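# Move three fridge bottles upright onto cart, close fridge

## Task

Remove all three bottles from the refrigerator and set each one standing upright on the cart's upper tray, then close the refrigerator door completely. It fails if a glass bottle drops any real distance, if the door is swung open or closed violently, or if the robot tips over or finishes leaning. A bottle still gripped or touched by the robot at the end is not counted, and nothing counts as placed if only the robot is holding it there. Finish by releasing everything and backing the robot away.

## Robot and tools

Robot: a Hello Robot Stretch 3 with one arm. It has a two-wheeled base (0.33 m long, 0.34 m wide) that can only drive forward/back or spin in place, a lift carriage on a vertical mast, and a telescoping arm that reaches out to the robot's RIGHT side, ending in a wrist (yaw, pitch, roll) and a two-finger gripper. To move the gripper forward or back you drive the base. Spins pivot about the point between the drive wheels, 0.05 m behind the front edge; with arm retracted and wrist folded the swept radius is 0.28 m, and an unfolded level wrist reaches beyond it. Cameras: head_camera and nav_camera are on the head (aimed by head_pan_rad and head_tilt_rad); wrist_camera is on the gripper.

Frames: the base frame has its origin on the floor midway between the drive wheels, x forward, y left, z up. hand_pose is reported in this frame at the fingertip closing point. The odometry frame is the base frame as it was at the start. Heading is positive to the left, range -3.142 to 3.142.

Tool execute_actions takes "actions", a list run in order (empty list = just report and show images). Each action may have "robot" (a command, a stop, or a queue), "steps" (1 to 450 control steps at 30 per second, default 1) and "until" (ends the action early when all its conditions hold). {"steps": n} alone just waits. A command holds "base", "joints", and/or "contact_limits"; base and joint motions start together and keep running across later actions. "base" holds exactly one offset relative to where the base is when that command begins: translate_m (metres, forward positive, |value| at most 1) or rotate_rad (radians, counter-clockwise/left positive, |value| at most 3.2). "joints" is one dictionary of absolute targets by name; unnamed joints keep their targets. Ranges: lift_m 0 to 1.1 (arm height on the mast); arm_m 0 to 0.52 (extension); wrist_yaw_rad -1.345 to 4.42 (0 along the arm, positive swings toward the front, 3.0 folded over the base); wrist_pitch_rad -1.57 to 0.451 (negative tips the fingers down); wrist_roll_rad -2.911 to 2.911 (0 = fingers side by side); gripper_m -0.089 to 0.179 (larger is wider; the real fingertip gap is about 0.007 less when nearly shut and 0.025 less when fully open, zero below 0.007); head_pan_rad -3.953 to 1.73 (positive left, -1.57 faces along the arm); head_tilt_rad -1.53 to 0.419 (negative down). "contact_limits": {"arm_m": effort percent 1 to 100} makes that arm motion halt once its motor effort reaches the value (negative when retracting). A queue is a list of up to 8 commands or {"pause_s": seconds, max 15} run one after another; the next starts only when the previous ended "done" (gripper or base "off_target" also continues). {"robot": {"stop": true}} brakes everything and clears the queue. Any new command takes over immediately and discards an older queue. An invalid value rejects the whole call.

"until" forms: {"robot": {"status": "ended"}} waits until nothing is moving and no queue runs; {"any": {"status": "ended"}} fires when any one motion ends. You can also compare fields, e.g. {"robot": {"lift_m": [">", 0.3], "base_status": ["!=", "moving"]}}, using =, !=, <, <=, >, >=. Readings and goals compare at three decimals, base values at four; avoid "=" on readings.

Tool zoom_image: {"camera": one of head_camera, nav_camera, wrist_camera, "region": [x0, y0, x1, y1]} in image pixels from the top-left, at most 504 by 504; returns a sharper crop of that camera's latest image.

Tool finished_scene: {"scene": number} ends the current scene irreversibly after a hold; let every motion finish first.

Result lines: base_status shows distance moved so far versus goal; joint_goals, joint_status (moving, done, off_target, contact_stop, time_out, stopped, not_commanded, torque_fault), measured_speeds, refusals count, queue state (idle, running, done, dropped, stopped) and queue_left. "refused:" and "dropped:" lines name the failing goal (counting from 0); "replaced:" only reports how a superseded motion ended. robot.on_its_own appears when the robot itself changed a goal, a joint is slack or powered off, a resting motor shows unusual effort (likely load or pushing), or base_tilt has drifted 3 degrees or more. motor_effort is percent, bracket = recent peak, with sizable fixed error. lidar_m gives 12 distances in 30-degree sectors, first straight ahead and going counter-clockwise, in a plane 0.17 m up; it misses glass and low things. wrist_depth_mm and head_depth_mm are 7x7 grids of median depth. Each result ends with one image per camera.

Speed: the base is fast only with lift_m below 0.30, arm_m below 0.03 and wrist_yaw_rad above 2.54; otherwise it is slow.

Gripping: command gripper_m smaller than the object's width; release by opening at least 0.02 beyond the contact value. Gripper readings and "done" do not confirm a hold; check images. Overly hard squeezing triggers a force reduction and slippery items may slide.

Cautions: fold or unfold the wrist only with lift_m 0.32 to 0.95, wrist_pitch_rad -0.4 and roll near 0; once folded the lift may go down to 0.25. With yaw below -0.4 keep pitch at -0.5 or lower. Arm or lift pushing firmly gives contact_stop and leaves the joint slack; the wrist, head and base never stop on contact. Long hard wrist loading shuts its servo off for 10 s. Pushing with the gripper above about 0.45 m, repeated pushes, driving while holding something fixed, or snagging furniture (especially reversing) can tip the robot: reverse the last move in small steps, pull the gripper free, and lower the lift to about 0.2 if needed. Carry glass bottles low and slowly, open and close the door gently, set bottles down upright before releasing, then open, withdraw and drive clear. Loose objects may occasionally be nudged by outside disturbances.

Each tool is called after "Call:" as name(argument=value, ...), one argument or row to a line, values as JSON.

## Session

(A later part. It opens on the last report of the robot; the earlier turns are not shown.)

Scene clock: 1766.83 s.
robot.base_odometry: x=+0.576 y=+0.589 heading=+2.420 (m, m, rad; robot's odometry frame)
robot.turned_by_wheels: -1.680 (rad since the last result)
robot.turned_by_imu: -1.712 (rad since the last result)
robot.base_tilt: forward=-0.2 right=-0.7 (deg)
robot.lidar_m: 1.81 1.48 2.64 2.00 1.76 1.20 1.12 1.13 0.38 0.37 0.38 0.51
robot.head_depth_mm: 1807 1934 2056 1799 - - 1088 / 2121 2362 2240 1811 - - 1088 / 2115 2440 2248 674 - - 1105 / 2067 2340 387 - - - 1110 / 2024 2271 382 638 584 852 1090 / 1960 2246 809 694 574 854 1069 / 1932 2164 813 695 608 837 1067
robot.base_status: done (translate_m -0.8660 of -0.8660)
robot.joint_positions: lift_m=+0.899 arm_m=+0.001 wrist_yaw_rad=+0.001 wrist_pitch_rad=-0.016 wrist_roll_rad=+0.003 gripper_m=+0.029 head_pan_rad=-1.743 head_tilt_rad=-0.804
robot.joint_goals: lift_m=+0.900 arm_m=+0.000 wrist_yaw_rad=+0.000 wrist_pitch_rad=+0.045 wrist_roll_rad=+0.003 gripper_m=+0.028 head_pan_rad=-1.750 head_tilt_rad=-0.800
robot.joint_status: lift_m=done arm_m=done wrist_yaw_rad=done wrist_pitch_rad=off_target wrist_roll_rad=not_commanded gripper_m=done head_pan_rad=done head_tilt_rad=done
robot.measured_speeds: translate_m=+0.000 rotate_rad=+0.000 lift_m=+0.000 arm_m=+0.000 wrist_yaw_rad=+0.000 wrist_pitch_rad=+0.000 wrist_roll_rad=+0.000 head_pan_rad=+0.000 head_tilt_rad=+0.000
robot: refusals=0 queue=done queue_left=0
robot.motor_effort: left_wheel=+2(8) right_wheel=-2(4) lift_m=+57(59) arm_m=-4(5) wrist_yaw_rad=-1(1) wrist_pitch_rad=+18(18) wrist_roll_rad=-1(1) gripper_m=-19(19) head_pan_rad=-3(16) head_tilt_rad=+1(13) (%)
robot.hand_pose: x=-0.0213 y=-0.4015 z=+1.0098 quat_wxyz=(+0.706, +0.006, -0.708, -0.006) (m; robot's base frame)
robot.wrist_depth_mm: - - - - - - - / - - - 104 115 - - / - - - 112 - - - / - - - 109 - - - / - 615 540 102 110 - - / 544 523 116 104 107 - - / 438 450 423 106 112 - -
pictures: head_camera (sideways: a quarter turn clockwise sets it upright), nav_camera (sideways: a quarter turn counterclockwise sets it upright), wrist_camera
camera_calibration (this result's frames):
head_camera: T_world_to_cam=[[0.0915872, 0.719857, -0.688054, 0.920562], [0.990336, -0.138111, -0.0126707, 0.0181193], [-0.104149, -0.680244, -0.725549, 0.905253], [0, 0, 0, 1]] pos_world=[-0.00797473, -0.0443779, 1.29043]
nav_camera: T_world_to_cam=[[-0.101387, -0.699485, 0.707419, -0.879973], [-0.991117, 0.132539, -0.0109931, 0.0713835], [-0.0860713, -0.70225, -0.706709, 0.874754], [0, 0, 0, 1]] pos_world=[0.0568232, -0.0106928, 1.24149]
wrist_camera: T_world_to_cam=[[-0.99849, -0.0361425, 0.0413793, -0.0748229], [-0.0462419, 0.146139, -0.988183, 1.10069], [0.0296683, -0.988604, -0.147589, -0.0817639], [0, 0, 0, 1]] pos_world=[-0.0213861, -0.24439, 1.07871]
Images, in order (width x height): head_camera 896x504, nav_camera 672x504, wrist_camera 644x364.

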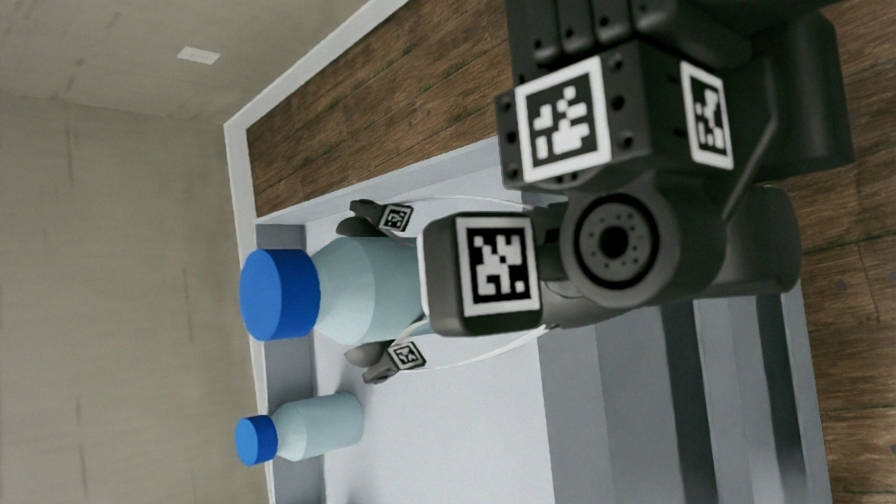

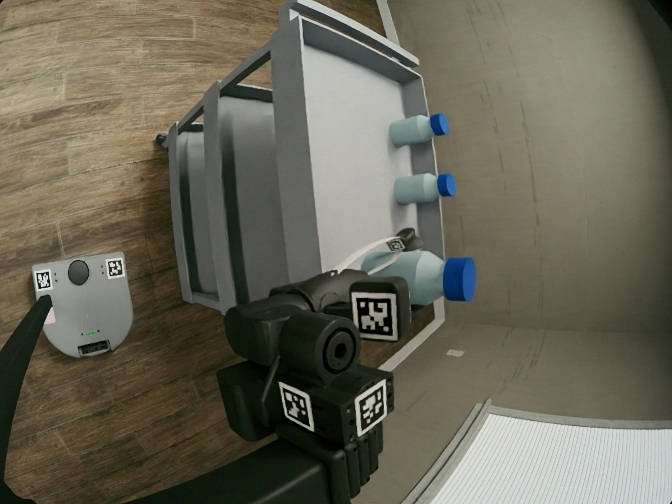

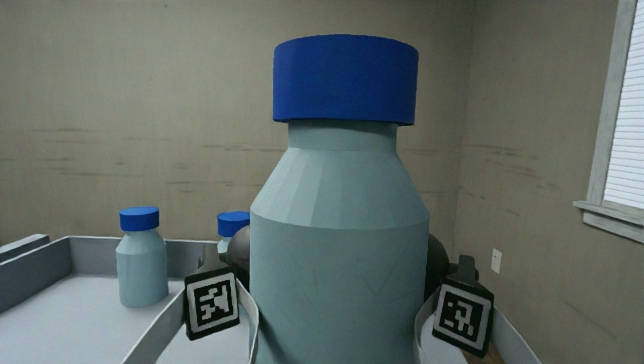

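Call:
execute_actions(
  actions=[
    {"robot": {"joints": {"arm_m": 0.36}}, "steps": 300, "until": {"robot": {"status": "ended"}}},
    {"robot": {"joints": {"lift_m": 0.8}}, "steps": 200, "until": {"robot": {"lift_m_status": ["!=", "moving"]}}},
  ],
)

Scene clock: 1805.13 s.
robot.base_odometry: x=+0.576 y=+0.589 heading=+2.420 (m, m, rad; robot's odometry frame)
robot.turned_by_wheels: +0.000 (rad since the last result)
robot.turned_by_imu: +0.001 (rad since the last result)
robot.base_tilt: forward=-0.2 right=-0.7 (deg)
robot.lidar_m: 1.82 1.48 2.64 2.00 1.76 1.21 1.12 1.13 0.38 0.36 0.38 0.51
robot.head_depth_mm: 1821 1936 2036 1803 1540 - - / 2120 2349 2260 1864 - 1254 1111 / 2096 2455 2438 674 624 1119 1133 / 2079 2361 - 685 622 874 1090 / 2023 2176 838 694 585 852 1092 / 1953 2236 810 693 573 851 1072 / 1916 2157 811 695 608 835 1073
robot.base_status: done (translate_m -0.8660 of -0.8660)
robot.joint_positions: lift_m=+0.800 arm_m=+0.360 wrist_yaw_rad=+0.001 wrist_pitch_rad=-0.016 wrist_roll_rad=+0.003 gripper_m=+0.029 head_pan_rad=-1.743 head_tilt_rad=-0.804
robot.joint_goals: lift_m=+0.800 arm_m=+0.360 wrist_yaw_rad=+0.000 wrist_pitch_rad=+0.045 wrist_roll_rad=+0.003 gripper_m=+0.028 head_pan_rad=-1.750 head_tilt_rad=-0.800
robot.joint_status: lift_m=done arm_m=done wrist_yaw_rad=done wrist_pitch_rad=off_target wrist_roll_rad=not_commanded gripper_m=done head_pan_rad=done head_tilt_rad=done
robot.measured_speeds: translate_m=+0.000 rotate_rad=+0.000 lift_m=+0.000 arm_m=+0.000 wrist_yaw_rad=+0.000 wrist_pitch_rad=+0.000 wrist_roll_rad=+0.000 head_pan_rad=+0.000 head_tilt_rad=+0.000
robot: refusals=0 queue=done queue_left=0
robot.motor_effort: left_wheel=+2(3) right_wheel=-2(2) lift_m=+24(57) arm_m=+3(5) wrist_yaw_rad=+0(1) wrist_pitch_rad=+18(18) wrist_roll_rad=-1(1) gripper_m=-18(19) head_pan_rad=-3(3) head_tilt_rad=+1(1) (%)
robot.hand_pose: x=-0.0213 y=-0.7606 z=+0.9110 quat_wxyz=(+0.706, +0.006, -0.708, -0.006) (m; robot's base frame)
robot.wrist_depth_mm: - - - - - - - / - - - 104 115 - - / - - - 112 - - - / - - - 109 - - - / - - - 103 110 - - / 163 232 116 104 108 - - / 148 236 233 105 112 211 -
pictures: head_camera (sideways: a quarter turn clockwise sets it upright), nav_camera (sideways: a quarter turn counterclockwise sets it upright), wrist_camera
camera_calibration (this result's frames):
head_camera: T_world_to_cam=[[0.0917138, 0.719647, -0.688257, 0.920826], [0.990304, -0.138334, -0.0126801, 0.0181317], [-0.104335, -0.680421, -0.725356, 0.905003], [0, 0, 0, 1]] pos_world=[-0.00798513, -0.0443779, 1.29044]
nav_camera: T_world_to_cam=[[-0.101508, -0.699267, 0.707617, -0.88023], [-0.991088, 0.132756, -0.0109822, 0.071369], [-0.0862611, -0.702426, -0.706511, 0.874498], [0, 0, 0, 1]] pos_world=[0.0568179, -0.0107207, 1.24149]
wrist_camera: T_world_to_cam=[[-0.99849, -0.036142, 0.0413784, -0.0837096], [-0.0462417, 0.146162, -0.988179, 1.0555], [0.0296668, -0.9886, -0.147612, -0.451309], [0, 0, 0, 1]] pos_world=[-0.0213863, -0.603463, 0.979865]
Images, in order (width x height): head_camera 896x504, nav_camera 672x504, wrist_camera 644x364.

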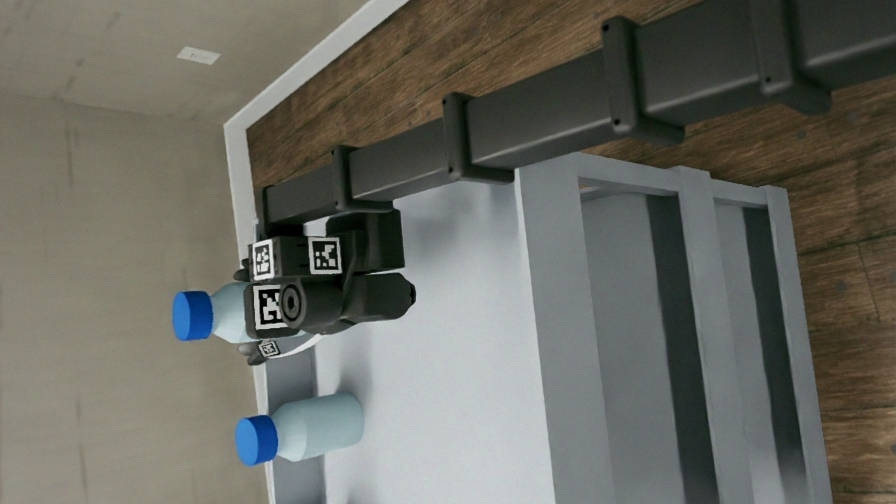

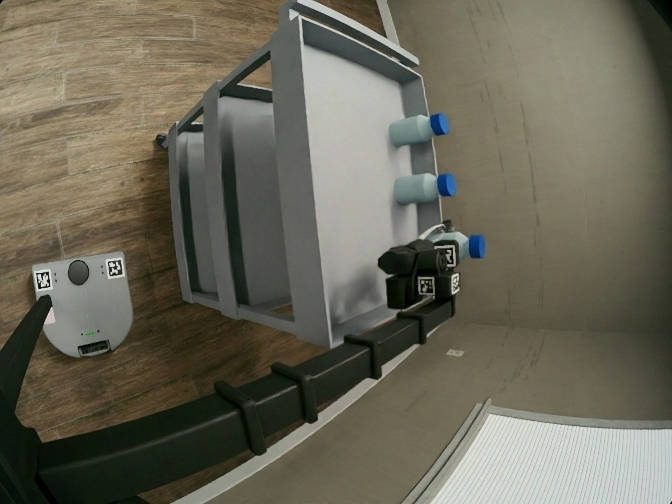

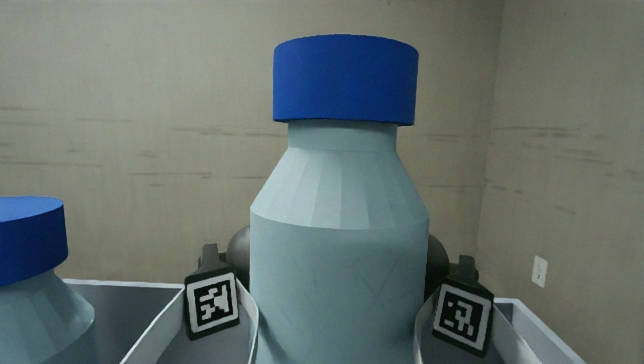

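Call:
execute_actions(
  actions=[
    {"robot": {"joints": {"lift_m": 0.742}}, "steps": 100, "until": {"robot": {"lift_m_status": ["!=", "moving"]}}},
    {"steps": 6},
  ],
)

Scene clock: 1825.27 s.
robot.base_odometry: x=+0.576 y=+0.589 heading=+2.420 (m, m, rad; robot's odometry frame)
robot.turned_by_wheels: +0.000 (rad since the last result)
robot.turned_by_imu: +0.000 (rad since the last result)
robot.base_tilt: forward=-0.2 right=-0.7 (deg)
robot.lidar_m: 1.81 1.48 2.64 2.00 1.77 1.21 1.12 1.13 0.38 0.36 0.38 0.51
robot.head_depth_mm: 1815 1920 2039 1815 1504 1287 - / 2133 2363 2258 1825 1541 - 1110 / 2118 2415 2321 693 640 1028 1125 / 2060 2393 859 655 624 870 1090 / 2018 2240 810 675 586 851 1089 / 1960 2224 809 695 573 854 1069 / 1930 2140 810 695 607 835 1067
robot.base_status: done (translate_m -0.8660 of -0.8660)
robot.joint_positions: lift_m=+0.742 arm_m=+0.360 wrist_yaw_rad=+0.001 wrist_pitch_rad=-0.016 wrist_roll_rad=+0.003 gripper_m=+0.029 head_pan_rad=-1.743 head_tilt_rad=-0.804
robot.joint_goals: lift_m=+0.742 arm_m=+0.360 wrist_yaw_rad=+0.000 wrist_pitch_rad=+0.045 wrist_roll_rad=+0.003 gripper_m=+0.028 head_pan_rad=-1.750 head_tilt_rad=-0.800
robot.joint_status: lift_m=done arm_m=done wrist_yaw_rad=done wrist_pitch_rad=off_target wrist_roll_rad=not_commanded gripper_m=done head_pan_rad=done head_tilt_rad=done
robot.measured_speeds: translate_m=+0.000 rotate_rad=+0.000 lift_m=+0.000 arm_m=+0.000 wrist_yaw_rad=+0.000 wrist_pitch_rad=+0.000 wrist_roll_rad=+0.000 head_pan_rad=+0.000 head_tilt_rad=+0.000
robot: refusals=0 queue=done queue_left=0
robot.motor_effort: left_wheel=+2(2) right_wheel=-2(2) lift_m=+24(24) arm_m=+3(3) wrist_yaw_rad=+0(1) wrist_pitch_rad=+18(18) wrist_roll_rad=-1(1) gripper_m=-19(19) head_pan_rad=-3(3) head_tilt_rad=+1(1) (%)
robot.hand_pose: x=-0.0213 y=-0.7606 z=+0.8530 quat_wxyz=(+0.706, +0.006, -0.708, -0.006) (m; robot's base frame)
robot.wrist_depth_mm: - - - - - - - / - - - 104 116 - - / - - - 112 - - - / 187 - - 109 - - - / 142 224 219 103 110 217 - / 143 229 116 103 107 217 154 / 144 194 184 105 112 193 153
pictures: head_camera (sideways: a quarter turn clockwise sets it upright), nav_camera (sideways: a quarter turn counterclockwise sets it upright), wrist_camera
camera_calibration (this result's frames):
head_camera: T_world_to_cam=[[0.0917137, 0.719646, -0.688257, 0.920826], [0.990304, -0.138334, -0.0126801, 0.0181317], [-0.104335, -0.680421, -0.725356, 0.905003], [0, 0, 0, 1]] pos_world=[-0.00798512, -0.0443779, 1.29044]
nav_camera: T_world_to_cam=[[-0.101508, -0.699267, 0.707617, -0.88023], [-0.991088, 0.132756, -0.0109822, 0.071369], [-0.086261, -0.702426, -0.70651, 0.874498], [0, 0, 0, 1]] pos_world=[0.0568179, -0.0107207, 1.24149]
wrist_camera: T_world_to_cam=[[-0.99849, -0.0361464, 0.0413748, -0.081309], [-0.0462421, 0.146272, -0.988163, 0.998231], [0.0296666, -0.988584, -0.147722, -0.459765], [0, 0, 0, 1]] pos_world=[-0.0213863, -0.603469, 0.921861]
Images, in order (width x height): head_camera 896x504, nav_camera 672x504, wrist_camera 644x364.

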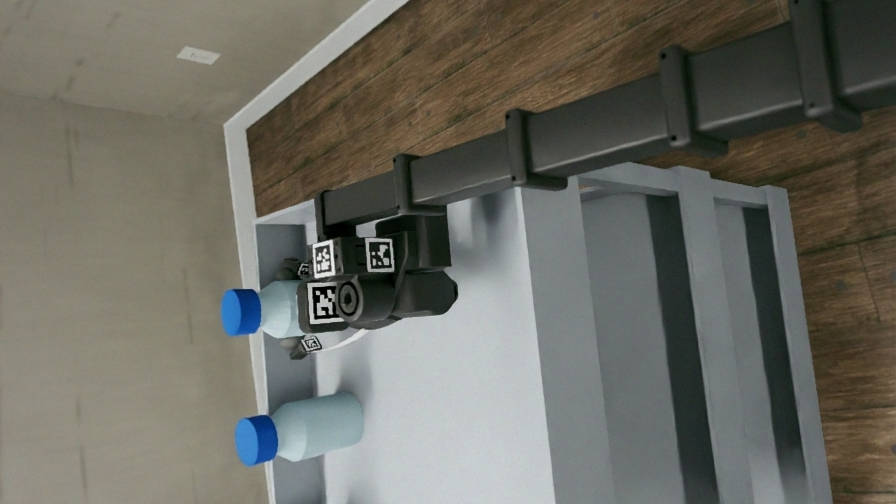

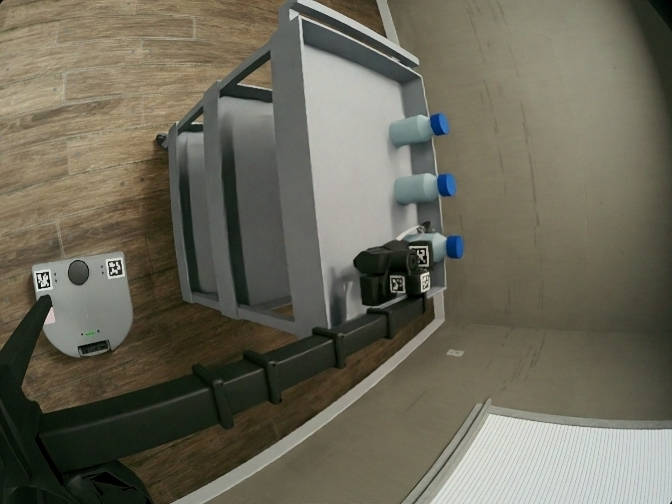

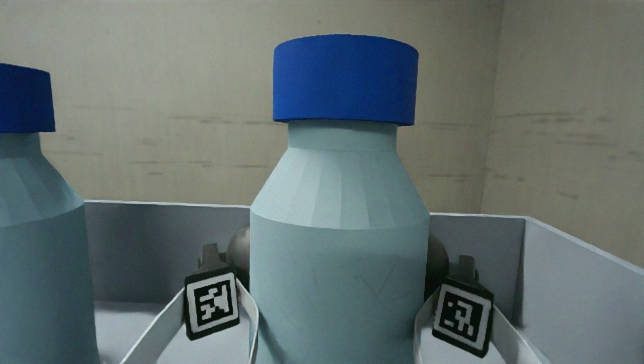

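Call:
execute_actions(
  actions=[
    {"robot": {"joints": {"lift_m": 0.733}}, "steps": 60, "until": {"robot": {"lift_m_status": ["!=", "moving"]}}},
    {"steps": 8},
  ],
)

Scene clock: 1832.73 s.
robot.base_odometry: x=+0.576 y=+0.589 heading=+2.420 (m, m, rad; robot's odometry frame)
robot.turned_by_wheels: +0.000 (rad since the last result)
robot.turned_by_imu: +0.000 (rad since the last result)
robot.base_tilt: forward=-0.2 right=-0.7 (deg)
robot.lidar_m: 1.81 1.49 2.64 2.00 1.76 1.21 1.12 1.13 0.38 0.36 0.38 0.51
robot.head_depth_mm: 1823 1927 2047 1802 1500 1293 - / 2124 2368 2257 1809 1546 - 1107 / 2120 2437 2309 1797 640 1026 1126 / 2063 2377 864 655 623 871 1089 / 2021 2278 781 675 586 854 1086 / 1965 2243 809 693 574 854 1068 / 1922 2147 812 695 607 837 1072
robot.base_status: done (translate_m -0.8660 of -0.8660)
robot.joint_positions: lift_m=+0.733 arm_m=+0.360 wrist_yaw_rad=+0.001 wrist_pitch_rad=-0.007 wrist_roll_rad=+0.003 gripper_m=+0.029 head_pan_rad=-1.743 head_tilt_rad=-0.804
robot.joint_goals: lift_m=+0.733 arm_m=+0.360 wrist_yaw_rad=+0.000 wrist_pitch_rad=+0.045 wrist_roll_rad=+0.003 gripper_m=+0.028 head_pan_rad=-1.750 head_tilt_rad=-0.800
robot.joint_status: lift_m=done arm_m=done wrist_yaw_rad=done wrist_pitch_rad=off_target wrist_roll_rad=not_commanded gripper_m=done head_pan_rad=done head_tilt_rad=done
robot.measured_speeds: translate_m=+0.000 rotate_rad=+0.000 lift_m=+0.000 arm_m=+0.000 wrist_yaw_rad=+0.000 wrist_pitch_rad=+0.000 wrist_roll_rad=+0.000 head_pan_rad=+0.000 head_tilt_rad=+0.000
robot: refusals=0 queue=done queue_left=0
robot.motor_effort: left_wheel=+2(2) right_wheel=-2(2) lift_m=+23(23) arm_m=+3(2) wrist_yaw_rad=+0(1) wrist_pitch_rad=+15(18) wrist_roll_rad=-1(1) gripper_m=-19(18) head_pan_rad=-3(3) head_tilt_rad=+1(2) (%)
robot.hand_pose: x=-0.0213 y=-0.7608 z=+0.8462 quat_wxyz=(+0.706, +0.003, -0.708, -0.003) (m; robot's base frame)
robot.wrist_depth_mm: - - - - - - - / - - - 103 115 - - / - - - 111 - - - / 146 - - 109 - - - / 142 223 221 102 109 215 - / 143 228 118 104 107 220 153 / 144 185 175 106 112 190 153
pictures: head_camera (sideways: a quarter turn clockwise sets it upright), nav_camera (sideways: a quarter turn counterclockwise sets it upright), wrist_camera
camera_calibration (this result's frames):
head_camera: T_world_to_cam=[[0.091699, 0.719559, -0.68835, 0.920948], [0.990304, -0.138336, -0.0126844, 0.0181373], [-0.104351, -0.680513, -0.725267, 0.904888], [0, 0, 0, 1]] pos_world=[-0.00798541, -0.0443794, 1.29045]
nav_camera: T_world_to_cam=[[-0.101493, -0.699177, 0.707709, -0.880349], [-0.991088, 0.132755, -0.0109771, 0.0713624], [-0.0862771, -0.702516, -0.706419, 0.874379], [0, 0, 0, 1]] pos_world=[0.0568165, -0.0107284, 1.24149]
wrist_camera: T_world_to_cam=[[-0.99849, -0.0357699, 0.0416808, -0.0810163], [-0.0462343, 0.13771, -0.989393, 0.986147], [0.0296507, -0.989827, -0.139155, -0.469196], [0, 0, 0, 1]] pos_world=[-0.0213882, -0.603123, 0.913773]
Images, in order (width x height): head_camera 896x504, nav_camera 672x504, wrist_camera 644x364.

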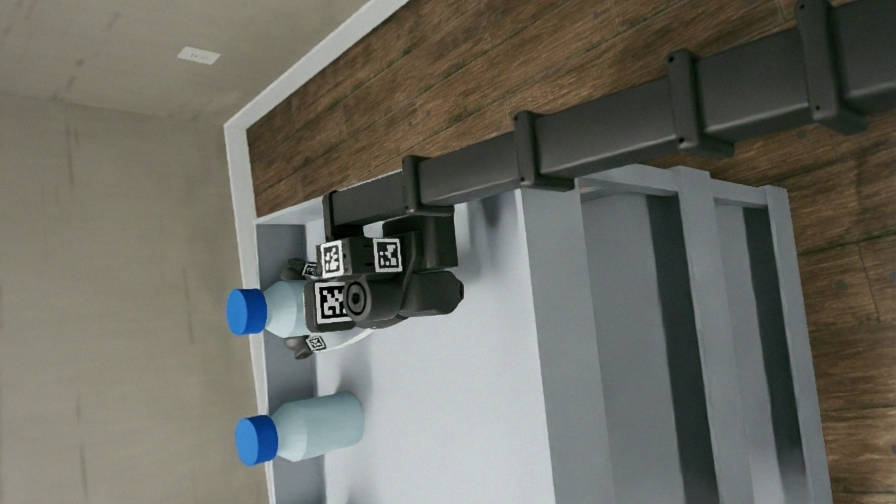

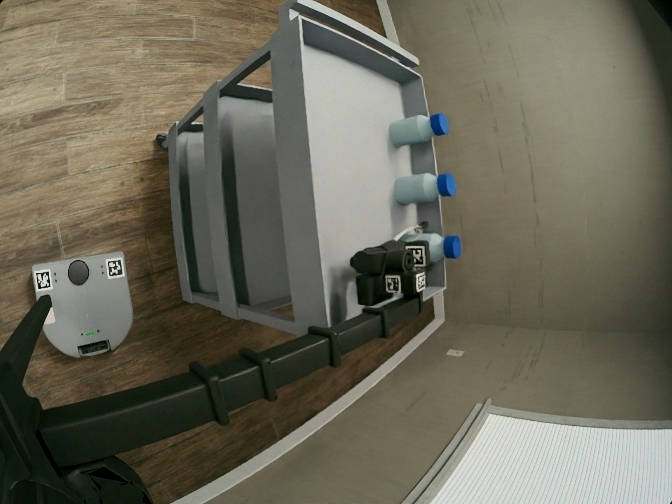

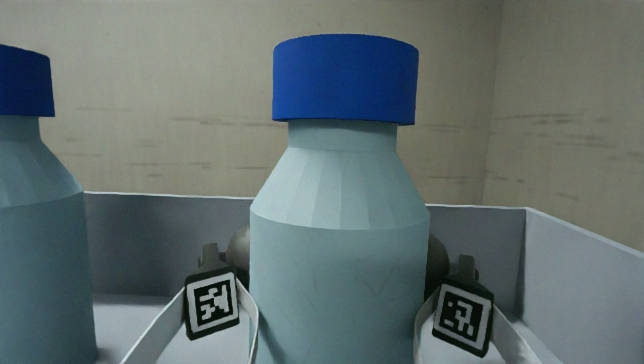

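Call:
execute_actions(
  actions=[
    {"robot": {"joints": {"lift_m": 0.725}}, "steps": 40, "until": {"robot": {"lift_m_status": ["!=", "moving"]}}},
    {"steps": 4},
    {"robot": {"joints": {"gripper_m": 0.118}}, "steps": 60, "until": {"robot": {"gripper_m_status": ["!=", "moving"]}}},
    {"steps": 5},
  ],
)

Scene clock: 1842.93 s.
robot.base_odometry: x=+0.576 y=+0.589 heading=+2.420 (m, m, rad; robot's odometry frame)
robot.turned_by_wheels: +0.000 (rad since the last result)
robot.turned_by_imu: +0.000 (rad since the last result)
robot.base_tilt: forward=-0.2 right=-0.7 (deg)
robot.lidar_m: 1.81 1.49 2.64 2.00 1.77 1.20 1.12 1.13 0.38 0.36 0.38 0.51
robot.head_depth_mm: 1807 1931 2042 1803 1512 1297 - / 2119 2369 2258 1803 1537 - - / 2108 2434 2251 - 642 1024 1127 / 2064 2378 866 656 622 869 1087 / 2001 2258 785 676 585 852 1091 / 1976 2214 807 696 573 855 1071 / 1919 2157 813 694 606 838 1071
robot.base_status: done (translate_m -0.8660 of -0.8660)
robot.joint_positions: lift_m=+0.726 arm_m=+0.360 wrist_yaw_rad=+0.001 wrist_pitch_rad=+0.020 wrist_roll_rad=+0.003 gripper_m=+0.118 head_pan_rad=-1.743 head_tilt_rad=-0.804
robot.joint_goals: lift_m=+0.725 arm_m=+0.360 wrist_yaw_rad=+0.000 wrist_pitch_rad=+0.045 wrist_roll_rad=+0.003 gripper_m=+0.118 head_pan_rad=-1.750 head_tilt_rad=-0.800
robot.joint_status: lift_m=done arm_m=done wrist_yaw_rad=done wrist_pitch_rad=off_target wrist_roll_rad=not_commanded gripper_m=done head_pan_rad=done head_tilt_rad=done
robot.measured_speeds: translate_m=+0.000 rotate_rad=+0.000 lift_m=+0.000 arm_m=+0.000 wrist_yaw_rad=+0.000 wrist_pitch_rad=+0.000 wrist_roll_rad=+0.000 head_pan_rad=+0.000 head_tilt_rad=+0.000
robot: refusals=0 queue=done queue_left=0
robot.motor_effort: left_wheel=+2(2) right_wheel=-2(2) lift_m=+20(23) arm_m=+3(3) wrist_yaw_rad=+0(0) wrist_pitch_rad=+7(16) wrist_roll_rad=-1(1) gripper_m=+1(84) head_pan_rad=-3(3) head_tilt_rad=+2(1) (%)
robot.hand_pose: x=-0.0213 y=-0.7614 z=+0.8454 quat_wxyz=(+0.706, -0.007, -0.708, +0.007) (m; robot's base frame)
robot.wrist_depth_mm: - - - - - - - / - - - 104 115 - - / - - - 112 - - - / 145 - - 109 - - - / 142 223 219 103 111 214 - / 143 227 171 104 113 192 154 / 141 177 172 106 118 - 149
pictures: head_camera (sideways: a quarter turn clockwise sets it upright), nav_camera (sideways: a quarter turn counterclockwise sets it upright), wrist_camera
camera_calibration (this result's frames):
head_camera: T_world_to_cam=[[0.091699, 0.719559, -0.68835, 0.920948], [0.990304, -0.138337, -0.0126844, 0.0181373], [-0.104351, -0.680513, -0.725267, 0.904888], [0, 0, 0, 1]] pos_world=[-0.00798541, -0.0443794, 1.29045]
nav_camera: T_world_to_cam=[[-0.101493, -0.699177, 0.707709, -0.880349], [-0.991088, 0.132755, -0.0109771, 0.0713624], [-0.0862772, -0.702516, -0.706419, 0.874379], [0, 0, 0, 1]] pos_world=[0.0568165, -0.0107284, 1.24149]
wrist_camera: T_world_to_cam=[[-0.998491, -0.0346119, 0.0426329, -0.0809254], [-0.0462182, 0.110428, -0.992809, 0.967511], [0.0296551, -0.993281, -0.111861, -0.495631], [0, 0, 0, 1]] pos_world=[-0.0213886, -0.601942, 0.908562]
Images, in order (width x height): head_camera 896x504, nav_camera 672x504, wrist_camera 644x364.

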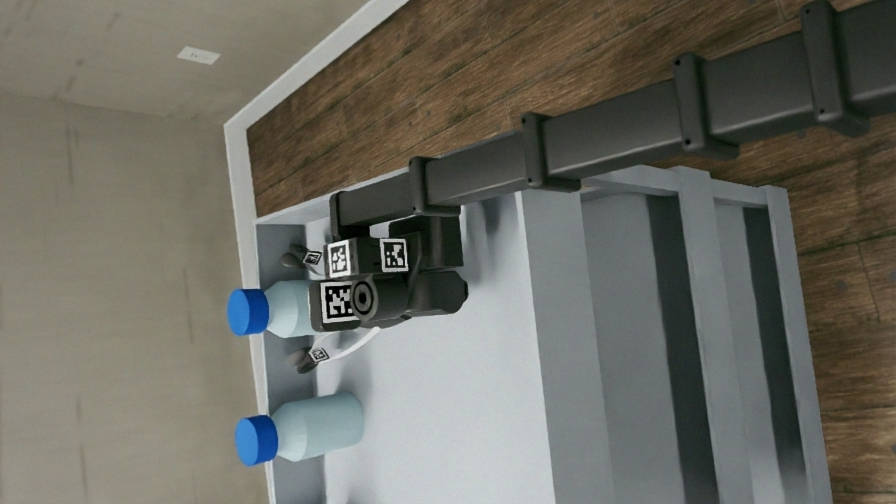

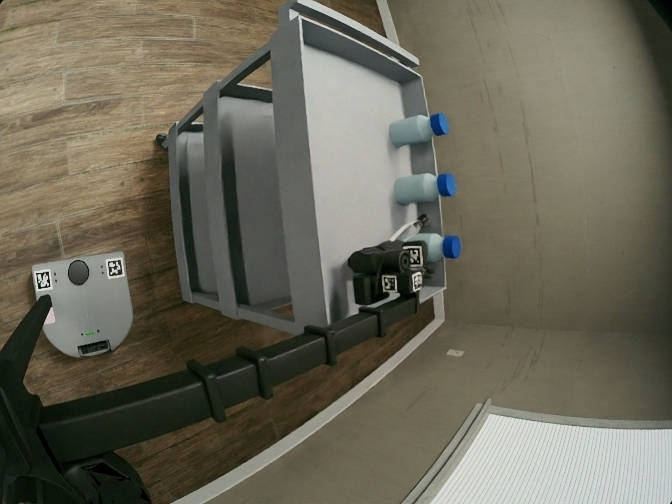

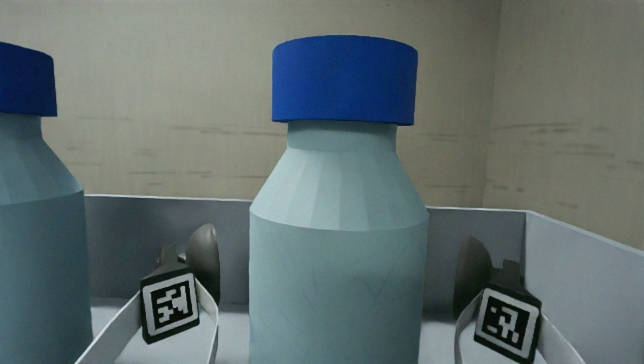

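Call:
execute_actions(
  actions=[
    {"robot": {"joints": {"lift_m": 0.9}}, "steps": 120, "until": {"robot": {"lift_m": [">", 0.815]}}},
    {"robot": {"joints": {"arm_m": 0.0}}, "steps": 150, "until": {"robot": {"arm_m": ["<", 0.02], "lift_m": [">", 0.89]}}},
    {"robot": [{"joints": {"wrist_pitch_rad": -0.4, "gripper_m": 0.0, "head_pan_rad": -1.9, "head_tilt_rad": -0.7}}, {"joints": {"wrist_yaw_rad": 3.0}}], "steps": 300, "until": {"robot": {"status": "ended"}}},
  ],
)

Scene clock: 1971.27 s.
robot.base_odometry: x=+0.576 y=+0.589 heading=+2.420 (m, m, rad; robot's odometry frame)
robot.turned_by_wheels: +0.000 (rad since the last result)
robot.turned_by_imu: +0.001 (rad since the last result)
robot.base_tilt: forward=-0.2 right=-0.7 (deg)
robot.lidar_m: 1.81 1.48 2.64 2.00 1.76 1.20 1.12 1.13 0.38 0.36 0.38 0.51
robot.head_depth_mm: 1439 1519 1656 1791 1726 - - / 1666 1811 1979 1956 1713 - 1140 / 1976 2197 2360 2018 1719 - 1138 / 2115 2399 2559 1881 646 - 1092 / 2072 2302 2490 778 625 - - / 1968 2183 876 780 626 - 970 / 1888 2113 2290 770 626 - -
robot.base_status: done (translate_m -0.8660 of -0.8660)
robot.joint_positions: lift_m=+0.899 arm_m=+0.001 wrist_yaw_rad=+2.998 wrist_pitch_rad=-0.413 wrist_roll_rad=+0.003 gripper_m=+0.000 head_pan_rad=-1.893 head_tilt_rad=-0.705
robot.joint_goals: lift_m=+0.900 arm_m=+0.000 wrist_yaw_rad=+3.000 wrist_pitch_rad=-0.400 wrist_roll_rad=+0.003 gripper_m=+0.000 head_pan_rad=-1.900 head_tilt_rad=-0.700
robot.joint_status: lift_m=done arm_m=done wrist_yaw_rad=done wrist_pitch_rad=done wrist_roll_rad=not_commanded gripper_m=done head_pan_rad=done head_tilt_rad=done
robot.measured_speeds: translate_m=+0.000 rotate_rad=+0.000 lift_m=+0.000 arm_m=+0.000 wrist_yaw_rad=+0.000 wrist_pitch_rad=+0.000 wrist_roll_rad=+0.000 head_pan_rad=+0.000 head_tilt_rad=+0.000
robot: refusals=0 queue=done queue_left=0
robot.motor_effort: left_wheel=+2(2) right_wheel=-2(2) lift_m=+53(53) arm_m=-4(5) wrist_yaw_rad=+1(2) wrist_pitch_rad=+4(9) wrist_roll_rad=-1(1) gripper_m=-2(81) head_pan_rad=-3(15) head_tilt_rad=+2(10) (%)
robot.hand_pose: x=+0.0110 y=+0.0770 z=+0.9131 quat_wxyz=(+0.195, +0.701, +0.095, +0.679) (m; robot's base frame)
robot.wrist_depth_mm: - - - - - - - / - - - - - - - / - - - - - - - / - - - - - - - / - - - - - - - / - - - - - - - / - - - - - - -
pictures: head_camera (sideways: a quarter turn clockwise sets it upright), nav_camera (sideways: a quarter turn counterclockwise sets it upright), wrist_camera
camera_calibration (this result's frames):
head_camera: T_world_to_cam=[[0.175503, 0.6304, -0.756171, 1.00882], [0.958146, -0.285836, -0.0159133, 0.022539], [-0.226173, -0.72173, -0.65418, 0.813172], [0, 0, 0, 1]] pos_world=[-0.0147303, -0.0426299, 1.29516]
nav_camera: T_world_to_cam=[[-0.181574, -0.607066, 0.773629, -0.965777], [-0.960481, 0.278257, -0.00708083, 0.0661044], [-0.210969, -0.744341, -0.633599, 0.780422], [0, 0, 0, 1]] pos_world=[0.052777, -0.0237838, 1.2421]
wrist_camera: T_world_to_cam=[[0.995173, -0.0950325, 0.0244713, -0.0232154], [-0.0285096, -0.518598, -0.854543, 0.86567], [0.0939, 0.84972, -0.518805, 0.572732], [0, 0, 0, 1]] pos_world=[-0.00599627, -0.0399329, 1.03746]
Images, in order (width x height): head_camera 896x504, nav_camera 672x504, wrist_camera 644x364.

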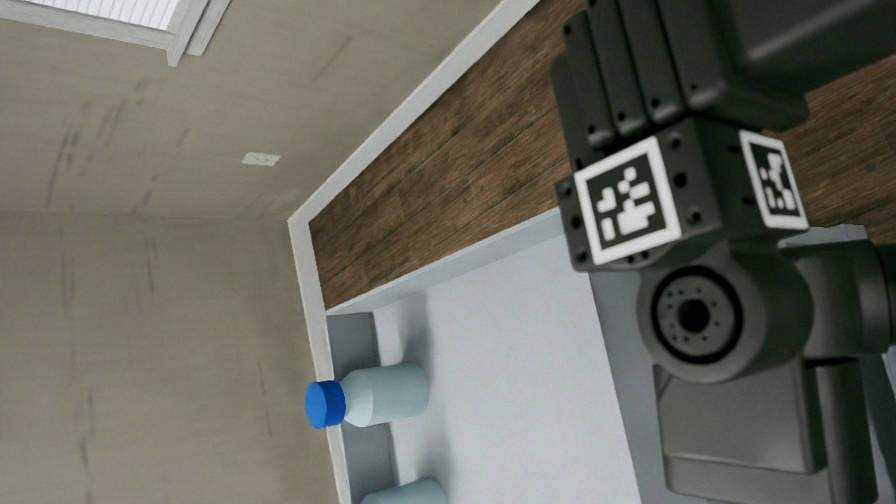

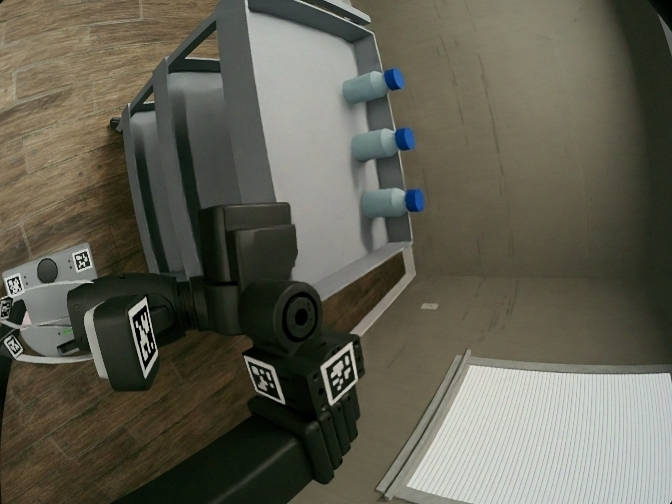

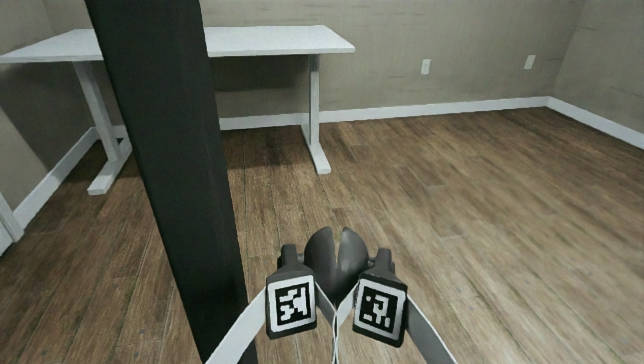

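Call:
execute_actions(
  actions=[
    {"robot": {"base": {"rotate_rad": 0.465}, "joints": {"lift_m": 0.25, "head_pan_rad": -0.5, "head_tilt_rad": -0.5}}, "steps": 100, "until": {"robot": {"base_status": ["!=", "moving"]}}},
    {"robot": {"base": {"translate_m": 1.0}}, "steps": 300, "until": {"robot": {"lift_m": ["<", 0.29]}}},
    {"steps": 20},
  ],
)

Call:
execute_actions(
  actions=[
    {"steps": 300, "until": {"robot": {"base_status": ["!=", "moving"]}}},
    {"robot": {"base": {"translate_m": 0.176}}, "steps": 200, "until": {"robot": {"base_status": ["!=", "moving"]}}},
  ],
)

Scene clock: 1995.80 s.
robot.base_odometry: x=+0.062 y=+0.724 heading=+2.885 (m, m, rad; robot's odometry frame)
robot.turned_by_wheels: +0.465 (rad since the last result)
robot.turned_by_imu: +0.476 (rad since the last result)
robot.base_tilt: forward=-0.6 right=-0.7 (deg)
robot.lidar_m: 0.97 2.50 1.78 2.28 1.77 1.62 1.63 0.64 0.60 2.52 2.38 0.96
robot.head_depth_mm: 1851 2053 2245 2473 2017 1571 1291 / 1786 2004 2228 2440 1986 1567 1283 / 1655 1701 1744 1861 1943 1565 1288 / 1701 1852 2015 2122 1944 1566 1285 / 1655 1818 1785 1844 1910 1512 1284 / 892 854 934 1054 1194 1461 1279 / 1708 1865 2058 2314 1979 1551 1283
robot.base_status: moving (translate_m +0.5318 of +1.0000)
robot.joint_positions: lift_m=+0.251 arm_m=+0.001 wrist_yaw_rad=+2.999 wrist_pitch_rad=-0.415 wrist_roll_rad=+0.003 gripper_m=+0.000 head_pan_rad=-0.507 head_tilt_rad=-0.507
robot.joint_goals: lift_m=+0.250 arm_m=+0.000 wrist_yaw_rad=+3.000 wrist_pitch_rad=-0.400 wrist_roll_rad=+0.003 gripper_m=+0.000 head_pan_rad=-0.500 head_tilt_rad=-0.500
robot.joint_status: lift_m=moving arm_m=done wrist_yaw_rad=done wrist_pitch_rad=done wrist_roll_rad=not_commanded gripper_m=done head_pan_rad=done head_tilt_rad=done
robot.measured_speeds: translate_m=+0.294 rotate_rad=-0.001 lift_m=+0.000 arm_m=+0.000 wrist_yaw_rad=+0.000 wrist_pitch_rad=+0.000 wrist_roll_rad=+0.000 head_pan_rad=+0.000 head_tilt_rad=+0.000
robot: refusals=0 queue=running queue_left=0
robot.motor_effort: left_wheel=-2(9) right_wheel=+0(5) lift_m=+21(52) arm_m=-4(4) wrist_yaw_rad=+0(1) wrist_pitch_rad=+5(5) wrist_roll_rad=-1(1) gripper_m=-2(2) head_pan_rad=+3(36) head_tilt_rad=+3(16) (%)
robot.hand_pose: x=+0.0107 y=+0.0768 z=+0.2639 quat_wxyz=(+0.195, +0.701, +0.096, +0.679) (m; robot's base frame)
robot.wrist_depth_mm: - - - - - - - / - - - - - - - / 957 970 971 971 972 996 997 / 728 715 730 736 728 747 735 / 586 580 588 614 587 583 589 / 488 506 - - 487 489 496 / - - - - 411 427 418
pictures: head_camera (sideways: a quarter turn clockwise sets it upright), nav_camera (sideways: a quarter turn counterclockwise sets it upright), wrist_camera
camera_calibration (this result's frames):
head_camera: T_world_to_cam=[[-0.446159, 0.210024, -0.869961, 1.16097], [0.460472, 0.887404, -0.0219178, 0.0333968], [0.767403, -0.410372, -0.492633, 0.596942], [0, 0, 0, 1]] pos_world=[0.0445024, -0.0284995, 1.3048]
nav_camera: T_world_to_cam=[[0.41945, -0.210223, 0.883101, -1.11218], [-0.449632, -0.893213, 0.00093273, 0.0525562], [0.788602, -0.397462, -0.469181, 0.560413], [0, 0, 0, 1]] pos_world=[0.0481909, 0.0358809, 1.24505]
wrist_camera: T_world_to_cam=[[0.995284, -0.093891, 0.0243815, -0.0071343], [-0.028163, -0.520196, -0.853582, 0.310613], [0.0928268, 0.84887, -0.520387, 0.236585], [0, 0, 0, 1]] pos_world=[-0.00611294, -0.0399194, 0.388424]
Images, in order (width x height): head_camera 896x504, nav_camera 672x504, wrist_camera 644x364.

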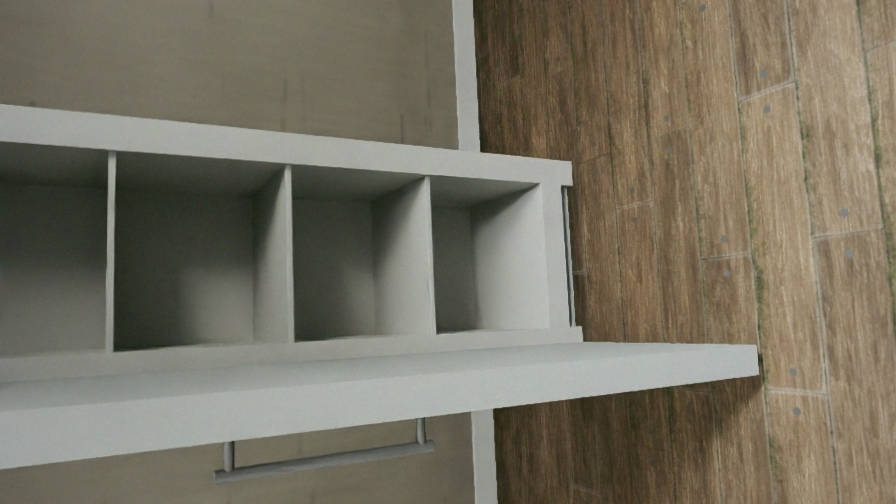

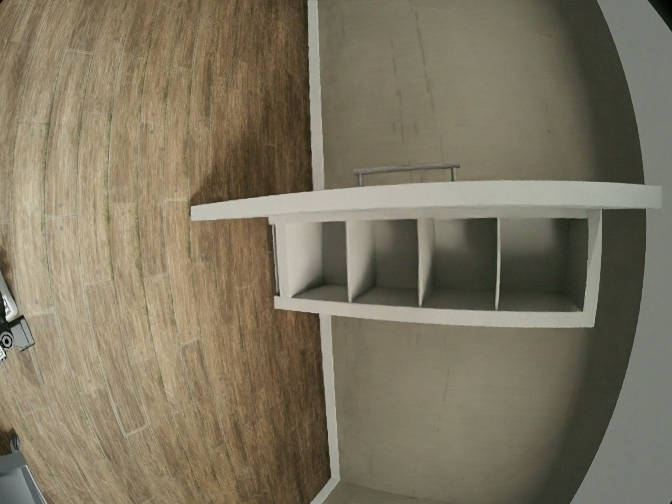

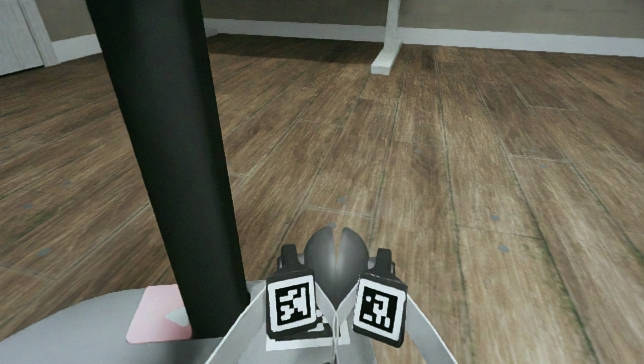

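Scene clock: 2001.07 s.
robot.base_odometry: x=-0.561 y=+0.887 heading=+2.885 (m, m, rad; robot's odometry frame)
robot.turned_by_wheels: +0.000 (rad since the last result)
robot.turned_by_imu: +0.003 (rad since the last result)
robot.base_tilt: forward=-0.2 right=-0.7 (deg)
robot.lidar_m: 1.56 1.91 2.04 1.71 2.46 2.20 1.34 1.07 2.73 2.70 1.18 0.36
robot.head_depth_mm: - 304 1237 1407 1367 1461 1288 / - 291 319 355 413 1436 1291 / 321 304 326 361 401 454 527 / 548 585 623 549 601 635 907 / 1270 1385 1522 1650 1827 1513 1281 / 1256 1365 1513 1657 1839 1560 1279 / 1243 1360 1491 1643 1808 1557 1278
robot.base_status: done (translate_m +0.1760 of +0.1760)
robot.joint_positions: lift_m=+0.251 arm_m=+0.001 wrist_yaw_rad=+2.999 wrist_pitch_rad=-0.415 wrist_roll_rad=+0.003 gripper_m=+0.000 head_pan_rad=-0.507 head_tilt_rad=-0.506
robot.joint_goals: lift_m=+0.250 arm_m=+0.000 wrist_yaw_rad=+3.000 wrist_pitch_rad=-0.400 wrist_roll_rad=+0.003 gripper_m=+0.000 head_pan_rad=-0.500 head_tilt_rad=-0.500
robot.joint_status: lift_m=done arm_m=done wrist_yaw_rad=done wrist_pitch_rad=done wrist_roll_rad=not_commanded gripper_m=done head_pan_rad=done head_tilt_rad=done
robot.measured_speeds: translate_m=+0.000 rotate_rad=+0.000 lift_m=+0.000 arm_m=+0.000 wrist_yaw_rad=+0.000 wrist_pitch_rad=+0.000 wrist_roll_rad=+0.000 head_pan_rad=+0.000 head_tilt_rad=+0.000
robot: refusals=0 queue=done queue_left=0
robot.motor_effort: left_wheel=-2(10) right_wheel=+0(4) lift_m=+21(21) arm_m=-4(4) wrist_yaw_rad=+1(0) wrist_pitch_rad=+4(5) wrist_roll_rad=-1(1) gripper_m=-2(2) head_pan_rad=+3(3) head_tilt_rad=+2(3) (%)
robot.hand_pose: x=+0.0107 y=+0.0768 z=+0.2639 quat_wxyz=(+0.195, +0.701, +0.096, +0.679) (m; robot's base frame)
robot.wrist_depth_mm: - - - - - - - / - - - - - - - / 945 970 961 990 974 987 985 / 734 726 730 740 728 750 758 / 582 580 584 601 586 590 601 / 487 502 - - 495 495 497 / - - - - 413 421 425
pictures: head_camera (sideways: a quarter turn clockwise sets it upright), nav_camera (sideways: a quarter turn counterclockwise sets it upright), wrist_camera
camera_calibration (this result's frames):
head_camera: T_world_to_cam=[[-0.445353, 0.209563, -0.870485, 1.16165], [0.460472, 0.887403, -0.021948, 0.0334362], [0.767871, -0.410608, -0.491706, 0.595733], [0, 0, 0, 1]] pos_world=[0.0445004, -0.0284971, 1.30485]
nav_camera: T_world_to_cam=[[0.418632, -0.209757, 0.8836, -1.11282], [-0.449612, -0.893223, 0.000976029, 0.0524997], [0.789048, -0.397686, -0.468241, 0.559187], [0, 0, 0, 1]] pos_world=[0.048243, 0.0358525, 1.24507]
wrist_camera: T_world_to_cam=[[0.995285, -0.0938834, 0.0243805, -0.00713253], [-0.0281616, -0.520213, -0.853572, 0.310597], [0.0928193, 0.848861, -0.520404, 0.236583], [0, 0, 0, 1]] pos_world=[-0.0061137, -0.0399193, 0.38841]
Images, in order (width x height): head_camera 896x504, nav_camera 672x504, wrist_camera 644x364.

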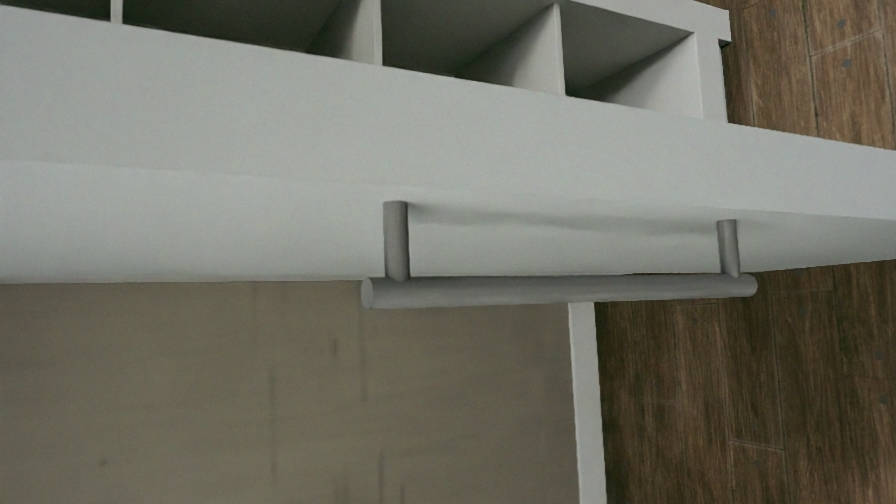

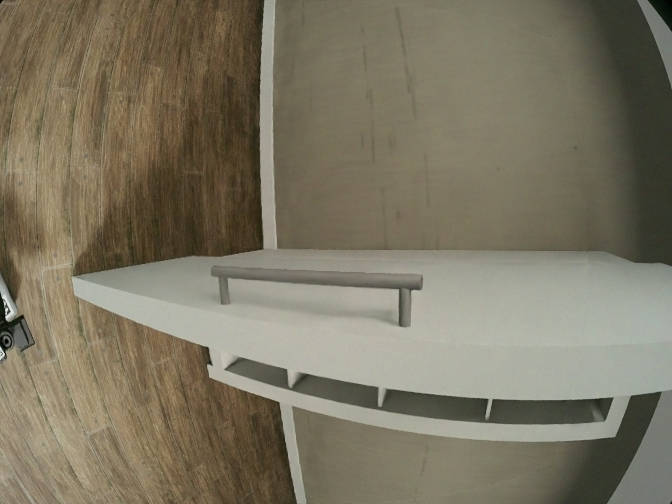

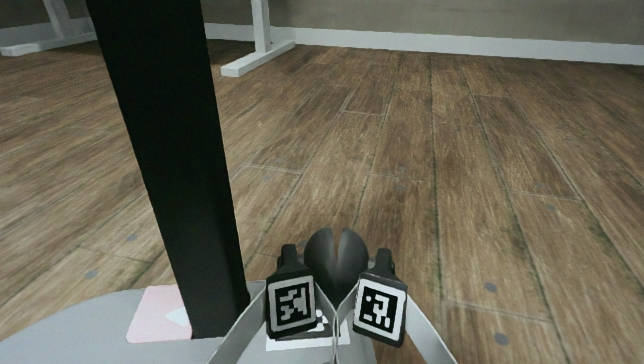

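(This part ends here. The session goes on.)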